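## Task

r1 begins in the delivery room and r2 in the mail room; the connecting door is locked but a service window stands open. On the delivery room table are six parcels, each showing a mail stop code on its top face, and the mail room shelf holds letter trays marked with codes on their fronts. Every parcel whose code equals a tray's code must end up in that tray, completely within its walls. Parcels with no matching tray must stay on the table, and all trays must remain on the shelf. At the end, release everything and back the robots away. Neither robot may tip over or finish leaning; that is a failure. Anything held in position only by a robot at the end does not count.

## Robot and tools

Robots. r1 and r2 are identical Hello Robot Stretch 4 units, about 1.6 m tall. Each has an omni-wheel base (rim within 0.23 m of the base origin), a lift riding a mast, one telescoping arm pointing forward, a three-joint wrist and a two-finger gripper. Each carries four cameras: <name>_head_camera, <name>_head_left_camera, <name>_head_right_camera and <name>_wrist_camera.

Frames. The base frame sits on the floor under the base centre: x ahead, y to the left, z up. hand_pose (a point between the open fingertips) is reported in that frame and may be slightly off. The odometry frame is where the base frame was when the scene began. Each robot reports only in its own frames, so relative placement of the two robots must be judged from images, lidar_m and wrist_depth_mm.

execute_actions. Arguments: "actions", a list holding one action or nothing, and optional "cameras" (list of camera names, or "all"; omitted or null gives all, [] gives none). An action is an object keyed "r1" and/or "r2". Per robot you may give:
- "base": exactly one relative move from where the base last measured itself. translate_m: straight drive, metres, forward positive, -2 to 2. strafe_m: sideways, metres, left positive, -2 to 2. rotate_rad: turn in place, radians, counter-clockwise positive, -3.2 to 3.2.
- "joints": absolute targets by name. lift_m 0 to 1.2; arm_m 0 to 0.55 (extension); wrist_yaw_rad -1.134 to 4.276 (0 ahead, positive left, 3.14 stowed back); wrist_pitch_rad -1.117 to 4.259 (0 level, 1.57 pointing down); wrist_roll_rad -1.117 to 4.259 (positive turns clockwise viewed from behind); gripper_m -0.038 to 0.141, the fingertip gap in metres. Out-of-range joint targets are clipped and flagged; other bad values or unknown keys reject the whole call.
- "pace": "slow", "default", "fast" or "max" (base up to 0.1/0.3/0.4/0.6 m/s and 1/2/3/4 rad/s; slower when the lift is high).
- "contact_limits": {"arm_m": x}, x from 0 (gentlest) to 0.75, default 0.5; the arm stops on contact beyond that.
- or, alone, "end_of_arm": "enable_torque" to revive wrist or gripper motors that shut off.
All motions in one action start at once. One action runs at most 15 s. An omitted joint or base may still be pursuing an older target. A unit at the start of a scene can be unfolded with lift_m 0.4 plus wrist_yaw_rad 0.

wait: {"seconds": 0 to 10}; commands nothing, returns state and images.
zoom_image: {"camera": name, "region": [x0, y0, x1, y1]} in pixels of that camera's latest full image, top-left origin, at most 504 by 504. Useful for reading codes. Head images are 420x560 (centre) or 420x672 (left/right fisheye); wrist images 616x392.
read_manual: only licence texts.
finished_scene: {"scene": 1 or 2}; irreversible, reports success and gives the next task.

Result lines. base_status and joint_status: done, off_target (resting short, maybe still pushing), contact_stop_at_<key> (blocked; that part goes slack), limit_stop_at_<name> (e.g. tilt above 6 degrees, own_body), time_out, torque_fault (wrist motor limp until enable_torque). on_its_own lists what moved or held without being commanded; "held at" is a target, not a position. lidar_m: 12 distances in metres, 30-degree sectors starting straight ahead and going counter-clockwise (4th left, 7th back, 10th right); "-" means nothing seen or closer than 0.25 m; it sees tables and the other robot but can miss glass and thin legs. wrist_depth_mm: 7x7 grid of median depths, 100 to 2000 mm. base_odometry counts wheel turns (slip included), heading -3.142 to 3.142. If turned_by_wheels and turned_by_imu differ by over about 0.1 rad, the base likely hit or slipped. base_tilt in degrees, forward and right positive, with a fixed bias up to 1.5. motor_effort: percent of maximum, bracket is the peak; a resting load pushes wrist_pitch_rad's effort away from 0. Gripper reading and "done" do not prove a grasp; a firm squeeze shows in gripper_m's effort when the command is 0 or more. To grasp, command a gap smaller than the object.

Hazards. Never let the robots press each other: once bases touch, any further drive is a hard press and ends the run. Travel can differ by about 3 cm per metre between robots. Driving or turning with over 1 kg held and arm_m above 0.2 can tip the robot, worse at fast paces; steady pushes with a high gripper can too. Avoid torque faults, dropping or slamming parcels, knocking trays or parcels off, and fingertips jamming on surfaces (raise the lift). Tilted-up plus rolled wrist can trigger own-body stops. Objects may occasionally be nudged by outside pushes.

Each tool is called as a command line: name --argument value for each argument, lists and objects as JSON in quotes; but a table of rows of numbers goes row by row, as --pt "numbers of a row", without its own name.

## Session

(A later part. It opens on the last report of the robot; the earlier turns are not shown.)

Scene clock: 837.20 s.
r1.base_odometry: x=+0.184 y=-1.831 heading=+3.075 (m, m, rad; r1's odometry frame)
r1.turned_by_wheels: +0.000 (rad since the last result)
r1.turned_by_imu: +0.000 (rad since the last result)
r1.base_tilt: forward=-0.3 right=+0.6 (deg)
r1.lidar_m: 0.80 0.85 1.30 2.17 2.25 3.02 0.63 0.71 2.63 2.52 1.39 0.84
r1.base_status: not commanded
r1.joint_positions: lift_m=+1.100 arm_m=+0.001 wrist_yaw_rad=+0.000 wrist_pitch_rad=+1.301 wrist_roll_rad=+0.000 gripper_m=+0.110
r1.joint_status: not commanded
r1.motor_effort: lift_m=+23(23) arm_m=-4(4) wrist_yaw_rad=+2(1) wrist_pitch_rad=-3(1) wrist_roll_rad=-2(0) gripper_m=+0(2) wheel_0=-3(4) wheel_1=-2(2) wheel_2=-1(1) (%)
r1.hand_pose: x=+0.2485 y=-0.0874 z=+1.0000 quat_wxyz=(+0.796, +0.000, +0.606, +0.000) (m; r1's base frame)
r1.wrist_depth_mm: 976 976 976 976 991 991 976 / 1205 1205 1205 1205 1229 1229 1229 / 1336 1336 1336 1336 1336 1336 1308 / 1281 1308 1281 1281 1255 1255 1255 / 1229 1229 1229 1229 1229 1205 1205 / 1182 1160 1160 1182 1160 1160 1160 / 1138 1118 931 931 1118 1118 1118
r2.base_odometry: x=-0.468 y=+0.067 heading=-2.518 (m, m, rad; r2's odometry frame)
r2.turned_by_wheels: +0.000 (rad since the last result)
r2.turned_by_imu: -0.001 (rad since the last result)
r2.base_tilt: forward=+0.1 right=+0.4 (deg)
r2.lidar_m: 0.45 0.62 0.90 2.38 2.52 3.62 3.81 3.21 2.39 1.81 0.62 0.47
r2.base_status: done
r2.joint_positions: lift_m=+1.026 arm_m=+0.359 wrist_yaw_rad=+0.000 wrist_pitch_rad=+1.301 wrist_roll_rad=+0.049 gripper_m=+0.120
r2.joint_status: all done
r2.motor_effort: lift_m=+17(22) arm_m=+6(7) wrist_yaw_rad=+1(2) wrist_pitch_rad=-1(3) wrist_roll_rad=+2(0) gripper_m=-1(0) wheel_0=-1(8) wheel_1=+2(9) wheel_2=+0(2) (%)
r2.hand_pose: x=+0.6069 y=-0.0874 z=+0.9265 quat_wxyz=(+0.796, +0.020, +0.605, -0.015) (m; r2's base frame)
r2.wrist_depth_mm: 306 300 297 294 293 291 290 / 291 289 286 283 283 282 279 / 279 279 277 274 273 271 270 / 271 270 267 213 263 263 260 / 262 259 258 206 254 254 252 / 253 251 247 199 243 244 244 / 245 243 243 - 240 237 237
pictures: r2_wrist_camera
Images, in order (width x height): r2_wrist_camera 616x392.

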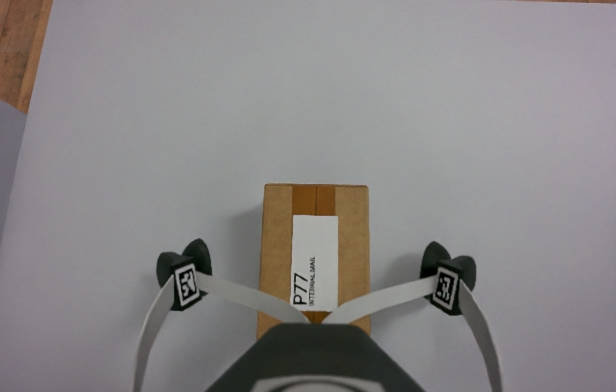

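execute_actions --actions '[{"r2":{"joints":{"gripper_m":0.02}}}]' --cameras '[]'

execute_actions --actions '[{"r2":{"base":{"translate_m":-0.75},"joints":{"lift_m":1.06,"arm_m":0.003},"pace":"fast"}}]' --cameras '["r2_wrist_camera"]'

execute_actions --actions '[{"r2":{"base":{"rotate_rad":3.073},"joints":{"lift_m":0.35},"pace":"max"}}]' --cameras '["r2_head_camera"]'

Scene clock: 862.97 s.
r1.base_odometry: x=+0.184 y=-1.831 heading=+3.075 (m, m, rad; r1's odometry frame)
r1.turned_by_wheels: +0.000 (rad since the last result)
r1.turned_by_imu: +0.000 (rad since the last result)
r1.base_tilt: forward=-0.3 right=+0.6 (deg)
r1.lidar_m: 0.79 0.84 1.28 2.16 2.24 3.02 0.65 0.74 2.63 2.54 1.37 0.83
r1.base_status: not commanded
r1.joint_positions: lift_m=+1.100 arm_m=+0.001 wrist_yaw_rad=+0.000 wrist_pitch_rad=+1.301 wrist_roll_rad=+0.000 gripper_m=+0.110
r1.joint_status: not commanded
r1.motor_effort: lift_m=+23(23) arm_m=-4(4) wrist_yaw_rad=+2(1) wrist_pitch_rad=-2(2) wrist_roll_rad=+0(1) gripper_m=-1(1) wheel_0=-4(4) wheel_1=-1(2) wheel_2=-1(1) (%)
r1.hand_pose: x=+0.2485 y=-0.0874 z=+1.0000 quat_wxyz=(+0.796, +0.000, +0.606, +0.000) (m; r1's base frame)
r1.wrist_depth_mm: 976 976 976 991 991 976 976 / 1205 1229 1205 1229 1229 1229 1229 / 1366 1366 1336 1336 1336 1336 1336 / 1281 1281 1281 1281 1281 1281 1255 / 1229 1229 1205 1205 1229 1229 1205 / 1182 1182 1160 1182 1160 1160 1160 / 1118 1118 917 917 1098 1098 1118
r2.base_odometry: x=-0.468 y=+0.067 heading=-2.518 (m, m, rad; r2's odometry frame)
r2.turned_by_wheels: +0.000 (rad since the last result)
r2.turned_by_imu: -0.001 (rad since the last result)
r2.base_tilt: forward=+0.0 right=+0.4 (deg)
r2.lidar_m: 0.45 0.60 0.85 2.38 2.54 3.60 3.82 3.21 2.41 1.81 0.61 0.47
r2.base_status: not commanded
r2.joint_positions: lift_m=+1.026 arm_m=+0.359 wrist_yaw_rad=+0.000 wrist_pitch_rad=+1.301 wrist_roll_rad=+0.049 gripper_m=+0.020
r2.joint_status: all done
r2.motor_effort: lift_m=+17(17) arm_m=+6(6) wrist_yaw_rad=+1(1) wrist_pitch_rad=-3(2) wrist_roll_rad=+2(2) gripper_m=-21(22) wheel_0=-1(1) wheel_1=+2(2) wheel_2=+0(0) (%)
r2.hand_pose: x=+0.6068 y=-0.0874 z=+0.9265 quat_wxyz=(+0.796, +0.020, +0.605, -0.015) (m; r2's base frame)
r2.wrist_depth_mm: 306 300 297 294 293 291 291 / 291 289 286 285 282 279 279 / 278 277 277 274 273 271 270 / 271 267 266 202 263 262 260 / 262 259 258 195 251 253 252 / 252 251 191 189 190 244 244 / 245 242 242 - 240 236 236
pictures: none
No camera images: the call's "cameras" was empty. Leave "cameras" out to get every camera's image.

Scene clock: 866.57 s.
r1.base_odometry: x=+0.184 y=-1.831 heading=+3.075 (m, m, rad; r1's odometry frame)
r1.turned_by_wheels: +0.000 (rad since the last result)
r1.turned_by_imu: +0.000 (rad since the last result)
r1.base_tilt: forward=-0.3 right=+0.6 (deg)
r1.lidar_m: 0.81 0.83 1.29 2.17 2.23 3.05 0.66 0.71 2.65 2.53 1.38 0.87
r1.base_status: not commanded
r1.joint_positions: lift_m=+1.100 arm_m=+0.001 wrist_yaw_rad=+0.000 wrist_pitch_rad=+1.301 wrist_roll_rad=+0.000 gripper_m=+0.110
r1.joint_status: not commanded
r1.motor_effort: lift_m=+23(23) arm_m=-4(4) wrist_yaw_rad=+1(2) wrist_pitch_rad=-3(2) wrist_roll_rad=-3(1) gripper_m=-2(1) wheel_0=-3(3) wheel_1=-2(2) wheel_2=-1(1) (%)
r1.hand_pose: x=+0.2485 y=-0.0874 z=+1.0000 quat_wxyz=(+0.796, +0.000, +0.606, +0.000) (m; r1's base frame)
r1.wrist_depth_mm: 976 976 991 991 991 991 976 / 1205 1205 1205 1229 1229 1229 1229 / 1336 1336 1336 1336 1336 1336 1336 / 1281 1281 1281 1255 1281 1255 1255 / 1229 1229 1229 1205 1205 1229 1205 / 1182 1182 1160 1182 1160 1160 1160 / 1118 1118 917 931 1118 1098 1118
r2.base_odometry: x=+0.141 y=+0.505 heading=-2.518 (m, m, rad; r2's odometry frame)
r2.turned_by_wheels: +0.000 (rad since the last result)
r2.turned_by_imu: -0.003 (rad since the last result)
r2.base_tilt: forward=+0.0 right=+0.3 (deg)
r2.lidar_m: 1.19 1.37 2.00 2.42 2.55 3.05 2.98 3.13 2.37 2.27 1.74 1.25
r2.base_status: done
r2.joint_positions: lift_m=+1.060 arm_m=+0.004 wrist_yaw_rad=+0.000 wrist_pitch_rad=+1.301 wrist_roll_rad=+0.050 gripper_m=+0.020
r2.joint_status: all done
r2.motor_effort: lift_m=+25(27) arm_m=-6(4) wrist_yaw_rad=+2(2) wrist_pitch_rad=-3(5) wrist_roll_rad=+0(1) gripper_m=-23(22) wheel_0=+0(6) wheel_1=-1(6) wheel_2=-1(14) (%)
r2.hand_pose: x=+0.2517 y=-0.0874 z=+0.9598 quat_wxyz=(+0.795, +0.020, +0.605, -0.015) (m; r2's base frame)
r2.wrist_depth_mm: 1397 1397 1397 1366 1366 1366 1366 / 1336 1336 1336 1308 1308 1308 1308 / 1308 1308 1281 1281 1281 1255 1229 / 1281 1255 1255 202 1229 1229 1229 / 1205 1205 1182 195 1160 1182 1160 / 1182 1160 191 189 190 1138 1138 / 1138 1138 931 - 1098 1098 1098
pictures: r2_wrist_camera
Images, in order (width x height): r2_wrist_camera 616x392.

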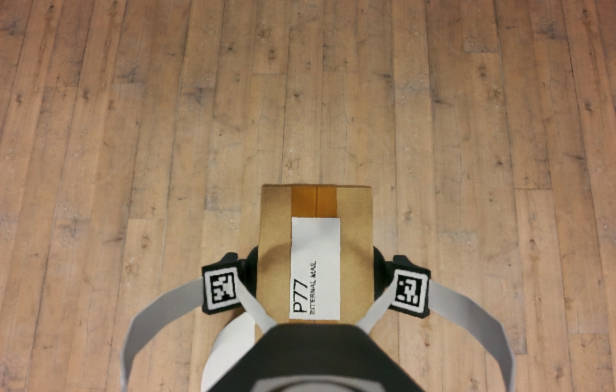

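Scene clock: 870.00 s.
r1.base_odometry: x=+0.184 y=-1.831 heading=+3.075 (m, m, rad; r1's odometry frame)
r1.turned_by_wheels: +0.000 (rad since the last result)
r1.turned_by_imu: +0.000 (rad since the last result)
r1.base_tilt: forward=-0.2 right=+0.6 (deg)
r1.lidar_m: 0.79 0.83 1.29 2.17 2.24 3.02 0.65 0.73 2.63 2.50 1.37 0.87
r1.base_status: not commanded
r1.joint_positions: lift_m=+1.100 arm_m=+0.001 wrist_yaw_rad=+0.000 wrist_pitch_rad=+1.301 wrist_roll_rad=+0.000 gripper_m=+0.110
r1.joint_status: not commanded
r1.motor_effort: lift_m=+23(23) arm_m=-4(4) wrist_yaw_rad=+0(1) wrist_pitch_rad=-3(1) wrist_roll_rad=+1(1) gripper_m=-3(2) wheel_0=-4(4) wheel_1=-2(2) wheel_2=-1(1) (%)
r1.hand_pose: x=+0.2485 y=-0.0874 z=+1.0000 quat_wxyz=(+0.796, +0.000, +0.606, +0.000) (m; r1's base frame)
r1.wrist_depth_mm: 976 960 976 991 976 991 976 / 1205 1205 1205 1229 1229 1229 1229 / 1336 1336 1336 1336 1336 1336 1336 / 1281 1281 1255 1281 1281 1255 1255 / 1229 1229 1205 1229 1229 1229 1229 / 1182 1160 1160 1160 1160 1182 1160 / 1118 1138 917 931 1098 1098 1118
r2.base_odometry: x=+0.141 y=+0.505 heading=+0.555 (m, m, rad; r2's odometry frame)
r2.turned_by_wheels: +3.073 (rad since the last result)
r2.turned_by_imu: +3.095 (rad since the last result)
r2.base_tilt: forward=+0.0 right=+0.4 (deg)
r2.lidar_m: 2.53 3.09 2.45 2.30 1.92 1.29 1.21 1.38 1.85 2.40 2.51 3.13
r2.base_status: done
r2.joint_positions: lift_m=+0.350 arm_m=+0.004 wrist_yaw_rad=+0.000 wrist_pitch_rad=+1.301 wrist_roll_rad=+0.050 gripper_m=+0.020
r2.joint_status: all done
r2.motor_effort: lift_m=+18(25) arm_m=-5(5) wrist_yaw_rad=+2(1) wrist_pitch_rad=-4(3) wrist_roll_rad=+1(1) gripper_m=-23(24) wheel_0=-1(4) wheel_1=-1(13) wheel_2=+0(5) (%)
r2.hand_pose: x=+0.2518 y=-0.0874 z=+0.2503 quat_wxyz=(+0.796, +0.020, +0.605, -0.015) (m; r2's base frame)
r2.wrist_depth_mm: 564 559 559 554 549 549 544 / 549 544 535 539 525 530 525 / 525 521 517 517 512 508 508 / 504 504 504 202 492 492 488 / 488 488 484 195 473 473 473 / 473 469 191 189 189 455 459 / 459 264 258 - 449 442 445
pictures: r2_head_camera
Images, in order (width x height): r2_head_camera 420x560.

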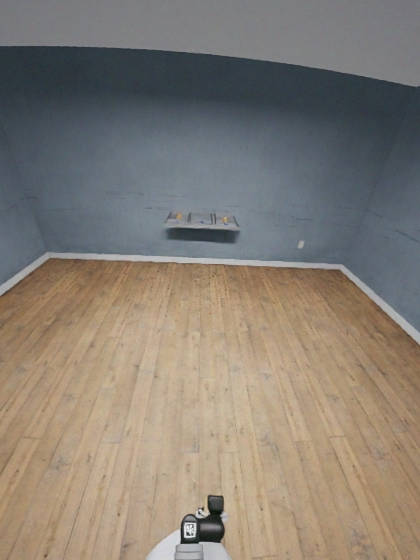

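execute_actions --actions '[{"r1":{"base":{"rotate_rad":3.14},"pace":"fast"},"r2":{"base":{"translate_m":2.0},"joints":{"lift_m":1.0,"arm_m":0.545},"pace":"max"}}]' --cameras '["r1_head_camera","r2_wrist_camera"]'

Scene clock: 885.27 s.
r1.base_odometry: x=+0.184 y=-1.831 heading=-0.069 (m, m, rad; r1's odometry frame)
r1.turned_by_wheels: +3.139 (rad since the last result)
r1.turned_by_imu: +3.086 (rad since the last result)
r1.base_tilt: forward=-0.3 right=+0.6 (deg)
r1.lidar_m: 0.63 0.65 2.65 2.52 1.40 0.87 0.79 0.87 1.29 2.19 2.26 3.01
r1.base_status: done
r1.joint_positions: lift_m=+1.100 arm_m=+0.001 wrist_yaw_rad=+0.000 wrist_pitch_rad=+1.301 wrist_roll_rad=+0.000 gripper_m=+0.110
r1.joint_status: not commanded
r1.motor_effort: lift_m=+21(23) arm_m=-4(4) wrist_yaw_rad=+1(2) wrist_pitch_rad=-1(2) wrist_roll_rad=+0(0) gripper_m=+0(1) wheel_0=-5(9) wheel_1=-3(6) wheel_2=-3(8) (%)
r1.hand_pose: x=+0.2486 y=-0.0874 z=+1.0002 quat_wxyz=(+0.796, +0.000, +0.605, +0.000) (m; r1's base frame)
r1.wrist_depth_mm: 585 591 640 640 1464 1464 1464 / 1366 1397 1397 1397 1397 1397 1397 / 1366 1336 1336 1336 1336 1336 1336 / 1281 1281 1281 1255 1281 1281 1281 / 1229 1229 1229 1229 1229 1205 1229 / 1182 1182 1160 1160 1138 1182 1182 / 1138 1118 917 931 1098 1118 1138
r2.base_odometry: x=+1.841 y=+1.559 heading=+0.555 (m, m, rad; r2's odometry frame)
r2.turned_by_wheels: +0.000 (rad since the last result)
r2.turned_by_imu: +0.007 (rad since the last result)
r2.base_tilt: forward=+0.0 right=+0.2 (deg)
r2.lidar_m: 0.53 0.56 1.39 2.38 2.44 3.30 3.38 3.40 2.51 2.38 1.43 0.56
r2.base_status: done
r2.joint_positions: lift_m=+1.000 arm_m=+0.544 wrist_yaw_rad=+0.000 wrist_pitch_rad=+1.301 wrist_roll_rad=+0.050 gripper_m=+0.020
r2.joint_status: all done
r2.motor_effort: lift_m=+24(23) arm_m=+5(11) wrist_yaw_rad=+1(5) wrist_pitch_rad=-3(5) wrist_roll_rad=+1(1) gripper_m=-21(21) wheel_0=+0(8) wheel_1=+1(8) wheel_2=+1(9) (%)
r2.hand_pose: x=+0.7919 y=-0.0874 z=+0.8999 quat_wxyz=(+0.796, +0.020, +0.605, -0.015) (m; r2's base frame)
r2.wrist_depth_mm: 312 317 324 327 332 336 338 / 382 373 373 377 397 394 394 / 351 394 392 389 384 379 377 / 334 379 377 202 373 373 370 / 330 368 368 195 325 359 357 / 327 355 191 189 190 342 300 / 319 343 343 - 334 334 293
pictures: r1_head_camera, r2_wrist_camera
Images, in order (width x height): r1_head_camera 420x560, r2_wrist_camera 616x392.

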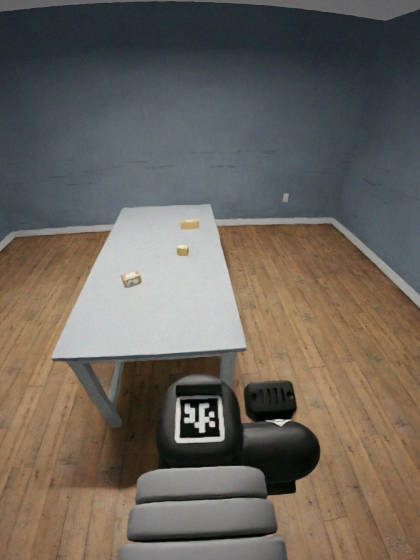

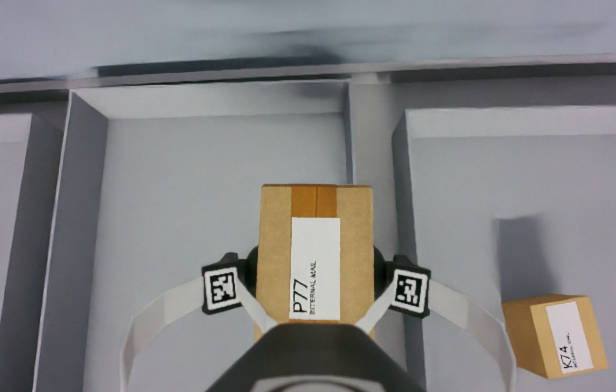

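execute_actions --actions '[{"r2":{"base":{"strafe_m":0.09},"joints":{"lift_m":0.98},"pace":"fast"}}]' --cameras '[]'

execute_actions --actions '[{"r2":{"joints":{"lift_m":0.905},"pace":"fast"}}]' --cameras '["r2_wrist_camera"]'

Scene clock: 893.23 s.
r1.base_odometry: x=+0.184 y=-1.831 heading=-0.069 (m, m, rad; r1's odometry frame)
r1.turned_by_wheels: +0.000 (rad since the last result)
r1.turned_by_imu: +0.000 (rad since the last result)
r1.base_tilt: forward=-0.3 right=+0.6 (deg)
r1.lidar_m: 0.63 0.67 2.61 2.53 1.41 0.86 0.81 0.85 1.26 2.20 2.27 2.98
r1.base_status: not commanded
r1.joint_positions: lift_m=+1.100 arm_m=+0.001 wrist_yaw_rad=+0.000 wrist_pitch_rad=+1.301 wrist_roll_rad=+0.000 gripper_m=+0.110
r1.joint_status: not commanded
r1.motor_effort: lift_m=+21(21) arm_m=-4(4) wrist_yaw_rad=+0(1) wrist_pitch_rad=-1(0) wrist_roll_rad=+1(1) gripper_m=+2(0) wheel_0=-5(4) wheel_1=-2(2) wheel_2=-3(3) (%)
r1.hand_pose: x=+0.2486 y=-0.0874 z=+1.0002 quat_wxyz=(+0.796, +0.000, +0.605, +0.000) (m; r1's base frame)
r1.wrist_depth_mm: 585 591 634 640 1464 1464 1464 / 1366 1397 1397 1397 1397 1397 1397 / 1336 1336 1336 1308 1308 1336 1308 / 1281 1281 1281 1281 1281 1255 1255 / 1229 1229 1229 1229 1205 1229 1205 / 1182 1160 1160 1160 1182 1138 1160 / 1138 1118 917 931 1098 1118 1118
r2.base_odometry: x=+1.794 y=+1.635 heading=+0.555 (m, m, rad; r2's odometry frame)
r2.turned_by_wheels: +0.000 (rad since the last result)
r2.turned_by_imu: -0.001 (rad since the last result)
r2.base_tilt: forward=+0.0 right=+0.3 (deg)
r2.lidar_m: 0.51 0.56 1.42 2.28 2.35 3.19 3.34 3.43 2.57 2.48 0.79 0.57
r2.base_status: done
r2.joint_positions: lift_m=+0.980 arm_m=+0.544 wrist_yaw_rad=+0.000 wrist_pitch_rad=+1.301 wrist_roll_rad=+0.050 gripper_m=+0.020
r2.joint_status: all done
r2.motor_effort: lift_m=+18(18) arm_m=+5(5) wrist_yaw_rad=+2(2) wrist_pitch_rad=-2(5) wrist_roll_rad=+0(1) gripper_m=-21(23) wheel_0=+0(7) wheel_1=+0(7) wheel_2=-1(5) (%)
r2.hand_pose: x=+0.7919 y=-0.0874 z=+0.8804 quat_wxyz=(+0.796, +0.020, +0.605, -0.015) (m; r2's base frame)
r2.wrist_depth_mm: 309 315 320 325 330 334 336 / 366 364 355 359 362 375 370 / 373 340 370 368 366 345 359 / 364 332 359 202 353 329 347 / 349 315 347 195 338 330 336 / 338 291 191 189 190 309 324 / 330 291 327 - 322 300 293
pictures: none
No camera images: the call's "cameras" was empty. Leave "cameras" out to get every camera's image.

Scene clock: 894.30 s.
r1.base_odometry: x=+0.184 y=-1.831 heading=-0.069 (m, m, rad; r1's odometry frame)
r1.turned_by_wheels: +0.000 (rad since the last result)
r1.turned_by_imu: +0.000 (rad since the last result)
r1.base_tilt: forward=-0.3 right=+0.6 (deg)
r1.lidar_m: 0.66 0.67 2.63 2.51 1.43 0.85 0.78 0.85 1.30 2.18 2.25 2.99
r1.base_status: not commanded
r1.joint_positions: lift_m=+1.100 arm_m=+0.001 wrist_yaw_rad=+0.000 wrist_pitch_rad=+1.301 wrist_roll_rad=+0.000 gripper_m=+0.110
r1.joint_status: not commanded
r1.motor_effort: lift_m=+21(21) arm_m=-4(4) wrist_yaw_rad=+1(0) wrist_pitch_rad=+0(2) wrist_roll_rad=-1(2) gripper_m=+1(2) wheel_0=-5(4) wheel_1=-2(3) wheel_2=-3(3) (%)
r1.hand_pose: x=+0.2486 y=-0.0874 z=+1.0002 quat_wxyz=(+0.796, +0.000, +0.605, +0.000) (m; r1's base frame)
r1.wrist_depth_mm: 585 591 640 634 1464 1464 1464 / 1366 1397 1397 1366 1366 1366 1397 / 1336 1336 1366 1308 1336 1336 1336 / 1281 1281 1281 1255 1281 1281 1255 / 1229 1229 1205 1229 1229 1229 1229 / 1182 1160 1182 1160 1160 1138 1160 / 1118 1138 917 931 1098 1098 1098
r2.base_odometry: x=+1.794 y=+1.635 heading=+0.555 (m, m, rad; r2's odometry frame)
r2.turned_by_wheels: +0.000 (rad since the last result)
r2.turned_by_imu: +0.000 (rad since the last result)
r2.base_tilt: forward=+0.0 right=+0.3 (deg)
r2.lidar_m: 0.50 0.57 1.40 2.28 2.36 3.16 3.38 3.44 2.58 2.46 0.77 0.57
r2.base_status: not commanded
r2.joint_positions: lift_m=+0.905 arm_m=+0.544 wrist_yaw_rad=+0.000 wrist_pitch_rad=+1.301 wrist_roll_rad=+0.050 gripper_m=+0.020
r2.joint_status: all done
r2.motor_effort: lift_m=+17(15) arm_m=+5(5) wrist_yaw_rad=+1(3) wrist_pitch_rad=-5(4) wrist_roll_rad=+1(1) gripper_m=-23(22) wheel_0=+0(0) wheel_1=+0(0) wheel_2=-1(1) (%)
r2.hand_pose: x=+0.7918 y=-0.0874 z=+0.8054 quat_wxyz=(+0.796, +0.020, +0.605, -0.015) (m; r2's base frame)
r2.wrist_depth_mm: 294 285 273 263 264 265 303 / 265 282 300 300 298 286 263 / 258 281 291 289 287 268 264 / 251 265 281 202 277 271 259 / 237 263 272 195 265 264 253 / 219 228 191 189 190 237 229 / 222 241 256 - 253 249 209
pictures: r2_wrist_camera
Images, in order (width x height): r2_wrist_camera 616x392.

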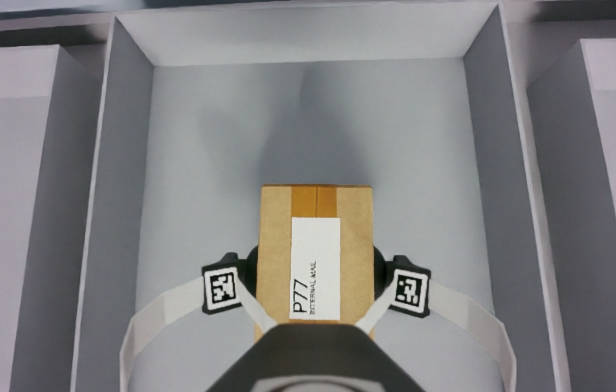

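execute_actions --actions '[{"r2":{"joints":{"lift_m":0.891,"gripper_m":0.095}}}]' --cameras '[]'

execute_actions --actions '[{"r2":{"joints":{"lift_m":0.97},"pace":"fast"}}]' --cameras '["r2_wrist_camera"]'

execute_actions --actions '[{"r2":{"base":{"translate_m":-0.25},"joints":{"arm_m":0.003},"pace":"max"}}]' --cameras '["r2_head_camera","r1_head_camera"]'

Scene clock: 900.53 s.
r1.base_odometry: x=+0.184 y=-1.831 heading=-0.069 (m, m, rad; r1's odometry frame)
r1.turned_by_wheels: +0.000 (rad since the last result)
r1.turned_by_imu: +0.000 (rad since the last result)
r1.base_tilt: forward=-0.3 right=+0.6 (deg)
r1.lidar_m: 0.65 0.67 2.67 2.51 1.39 0.86 0.78 0.88 1.29 2.18 2.25 2.99
r1.base_status: not commanded
r1.joint_positions: lift_m=+1.100 arm_m=+0.001 wrist_yaw_rad=+0.000 wrist_pitch_rad=+1.301 wrist_roll_rad=+0.000 gripper_m=+0.110
r1.joint_status: not commanded
r1.motor_effort: lift_m=+21(21) arm_m=-4(4) wrist_yaw_rad=+1(0) wrist_pitch_rad=-1(1) wrist_roll_rad=+1(2) gripper_m=-3(0) wheel_0=-4(4) wheel_1=-2(2) wheel_2=-3(3) (%)
r1.hand_pose: x=+0.2486 y=-0.0874 z=+1.0002 quat_wxyz=(+0.796, +0.000, +0.605, +0.000) (m; r1's base frame)
r1.wrist_depth_mm: 585 591 634 640 1464 1464 1464 / 1397 1397 1397 1397 1397 1397 1397 / 1336 1336 1336 1308 1308 1336 1336 / 1281 1281 1281 1281 1281 1255 1281 / 1229 1229 1229 1205 1229 1205 1229 / 1182 1160 1160 1160 1160 1182 1160 / 1118 1118 917 931 1098 1098 1098
r2.base_odometry: x=+1.794 y=+1.635 heading=+0.555 (m, m, rad; r2's odometry frame)
r2.turned_by_wheels: +0.000 (rad since the last result)
r2.turned_by_imu: -0.001 (rad since the last result)
r2.base_tilt: forward=+0.0 right=+0.4 (deg)
r2.lidar_m: 0.53 0.56 1.41 2.29 2.37 3.21 3.36 3.46 2.57 2.47 0.76 0.52
r2.base_status: not commanded
r2.joint_positions: lift_m=+0.891 arm_m=+0.544 wrist_yaw_rad=+0.000 wrist_pitch_rad=+1.301 wrist_roll_rad=+0.050 gripper_m=+0.095
r2.joint_status: all done
r2.motor_effort: lift_m=+17(18) arm_m=+5(5) wrist_yaw_rad=+1(0) wrist_pitch_rad=-5(4) wrist_roll_rad=+1(1) gripper_m=-2(22) wheel_0=+0(0) wheel_1=+0(0) wheel_2=-1(1) (%)
r2.hand_pose: x=+0.7919 y=-0.0874 z=+0.7914 quat_wxyz=(+0.796, +0.020, +0.605, -0.015) (m; r2's base frame)
r2.wrist_depth_mm: 281 251 260 264 265 254 291 / 251 268 286 285 282 266 263 / 238 266 276 274 272 268 250 / 222 265 266 213 264 259 245 / 215 256 256 207 253 252 208 / 209 243 247 200 201 236 204 / 203 233 243 - 240 237 198
pictures: none
No camera images: the call's "cameras" was empty. Leave "cameras" out to get every camera's image.

Scene clock: 901.60 s.
r1.base_odometry: x=+0.184 y=-1.831 heading=-0.069 (m, m, rad; r1's odometry frame)
r1.turned_by_wheels: +0.000 (rad since the last result)
r1.turned_by_imu: +0.000 (rad since the last result)
r1.base_tilt: forward=-0.3 right=+0.6 (deg)
r1.lidar_m: 0.65 0.66 2.63 2.50 1.37 0.86 0.80 0.86 1.28 2.18 2.25 3.00
r1.base_status: not commanded
r1.joint_positions: lift_m=+1.100 arm_m=+0.001 wrist_yaw_rad=+0.000 wrist_pitch_rad=+1.301 wrist_roll_rad=+0.000 gripper_m=+0.110
r1.joint_status: not commanded
r1.motor_effort: lift_m=+21(21) arm_m=-4(4) wrist_yaw_rad=+0(1) wrist_pitch_rad=-1(1) wrist_roll_rad=+1(2) gripper_m=-1(1) wheel_0=-4(4) wheel_1=-2(2) wheel_2=-3(2) (%)
r1.hand_pose: x=+0.2486 y=-0.0874 z=+1.0002 quat_wxyz=(+0.796, +0.000, +0.605, +0.000) (m; r1's base frame)
r1.wrist_depth_mm: 580 591 640 640 1464 1499 1464 / 1366 1397 1430 1397 1397 1397 1397 / 1336 1336 1336 1336 1336 1336 1336 / 1281 1281 1281 1281 1281 1281 1255 / 1229 1229 1205 1229 1205 1229 1229 / 1182 1160 1160 1160 1182 1160 1160 / 1138 1118 917 917 1118 1118 1098
r2.base_odometry: x=+1.794 y=+1.635 heading=+0.555 (m, m, rad; r2's odometry frame)
r2.turned_by_wheels: +0.000 (rad since the last result)
r2.turned_by_imu: +0.000 (rad since the last result)
r2.base_tilt: forward=+0.1 right=+0.3 (deg)
r2.lidar_m: 0.52 0.57 1.37 2.28 2.32 3.16 3.36 3.45 2.58 2.48 0.78 0.51
r2.base_status: not commanded
r2.joint_positions: lift_m=+0.970 arm_m=+0.544 wrist_yaw_rad=+0.000 wrist_pitch_rad=+1.301 wrist_roll_rad=+0.050 gripper_m=+0.095
r2.joint_status: all done
r2.motor_effort: lift_m=+24(24) arm_m=+5(5) wrist_yaw_rad=+0(1) wrist_pitch_rad=-4(4) wrist_roll_rad=+0(0) gripper_m=-4(4) wheel_0=+0(0) wheel_1=+0(0) wheel_2=-1(1) (%)
r2.hand_pose: x=+0.7919 y=-0.0874 z=+0.8699 quat_wxyz=(+0.796, +0.020, +0.605, -0.015) (m; r2's base frame)
r2.wrist_depth_mm: 309 315 319 325 330 334 336 / 357 357 355 340 342 366 368 / 362 336 362 359 355 325 347 / 353 315 349 347 345 327 338 / 340 304 334 286 332 320 324 / 329 291 322 276 317 297 291 / 319 290 317 - 312 309 276
pictures: r2_wrist_camera
Images, in order (width x height): r2_wrist_camera 616x392.

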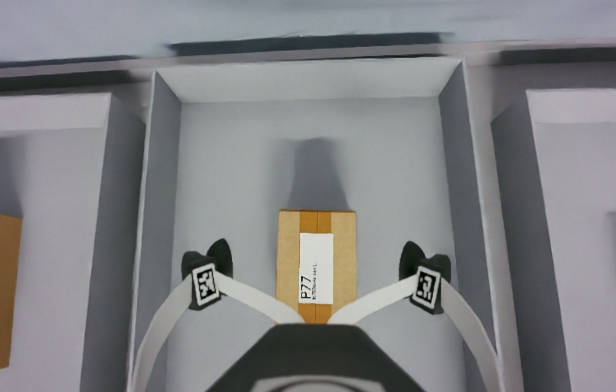

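Scene clock: 903.70 s.
r1.base_odometry: x=+0.184 y=-1.831 heading=-0.069 (m, m, rad; r1's odometry frame)
r1.turned_by_wheels: +0.000 (rad since the last result)
r1.turned_by_imu: +0.000 (rad since the last result)
r1.base_tilt: forward=-0.3 right=+0.6 (deg)
r1.lidar_m: 0.64 0.69 2.64 2.50 1.39 0.86 0.80 0.89 1.30 2.16 2.23 3.00
r1.base_status: not commanded
r1.joint_positions: lift_m=+1.100 arm_m=+0.001 wrist_yaw_rad=+0.000 wrist_pitch_rad=+1.301 wrist_roll_rad=+0.000 gripper_m=+0.110
r1.joint_status: not commanded
r1.motor_effort: lift_m=+21(21) arm_m=-4(4) wrist_yaw_rad=+0(1) wrist_pitch_rad=-1(1) wrist_roll_rad=-2(2) gripper_m=+0(2) wheel_0=-5(5) wheel_1=-2(3) wheel_2=-3(3) (%)
r1.hand_pose: x=+0.2486 y=-0.0874 z=+1.0002 quat_wxyz=(+0.796, +0.000, +0.605, +0.000) (m; r1's base frame)
r1.wrist_depth_mm: 585 591 634 647 1464 1464 1464 / 1397 1397 1430 1397 1397 1397 1397 / 1336 1336 1336 1336 1336 1308 1336 / 1281 1281 1281 1281 1281 1281 1255 / 1205 1205 1229 1229 1205 1229 1205 / 1182 1182 1160 1160 1160 1182 1182 / 1138 1118 917 931 1118 1118 1118
r2.base_odometry: x=+1.581 y=+1.503 heading=+0.554 (m, m, rad; r2's odometry frame)
r2.turned_by_wheels: +0.000 (rad since the last result)
r2.turned_by_imu: -0.001 (rad since the last result)
r2.base_tilt: forward=+0.0 right=+0.3 (deg)
r2.lidar_m: 0.76 0.81 1.75 2.28 2.36 3.20 3.10 3.18 2.59 2.47 1.77 0.83
r2.base_status: done
r2.joint_positions: lift_m=+0.970 arm_m=+0.004 wrist_yaw_rad=+0.000 wrist_pitch_rad=+1.301 wrist_roll_rad=+0.050 gripper_m=+0.095
r2.joint_status: all done
r2.motor_effort: lift_m=+24(24) arm_m=-5(4) wrist_yaw_rad=+4(1) wrist_pitch_rad=-3(4) wrist_roll_rad=+0(0) gripper_m=-4(2) wheel_0=-1(4) wheel_1=-1(8) wheel_2=-2(8) (%)
r2.hand_pose: x=+0.2517 y=-0.0874 z=+0.8699 quat_wxyz=(+0.796, +0.020, +0.605, -0.015) (m; r2's base frame)
r2.wrist_depth_mm: 1308 1281 1281 1281 1255 1255 1255 / 1255 1255 1229 1229 1205 1205 1205 / 1205 1182 1182 1182 1182 1160 1160 / 1160 1160 1138 1138 1138 1138 1118 / 1118 1118 1098 1118 1098 1098 1078 / 1098 1078 842 854 1042 1042 1042 / 1042 1042 842 - 1025 1025 1025
pictures: r1_head_camera, r2_head_camera
Images, in order (width x height): r1_head_camera 420x560, r2_head_camera 420x560.

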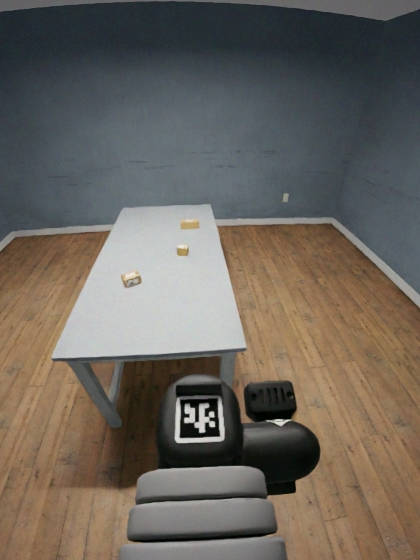

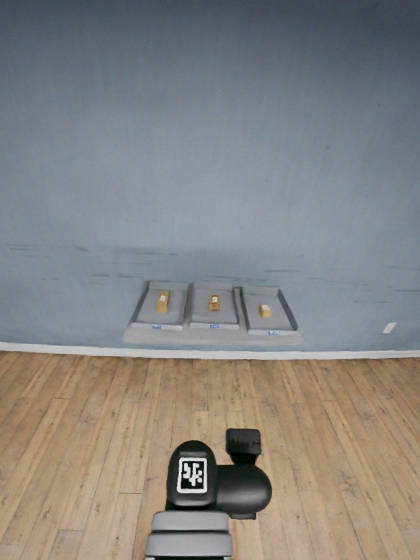

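All three are in their trays, and the other three remain on the table.

finished_scene --scene 1

The scene is finished: the task was done.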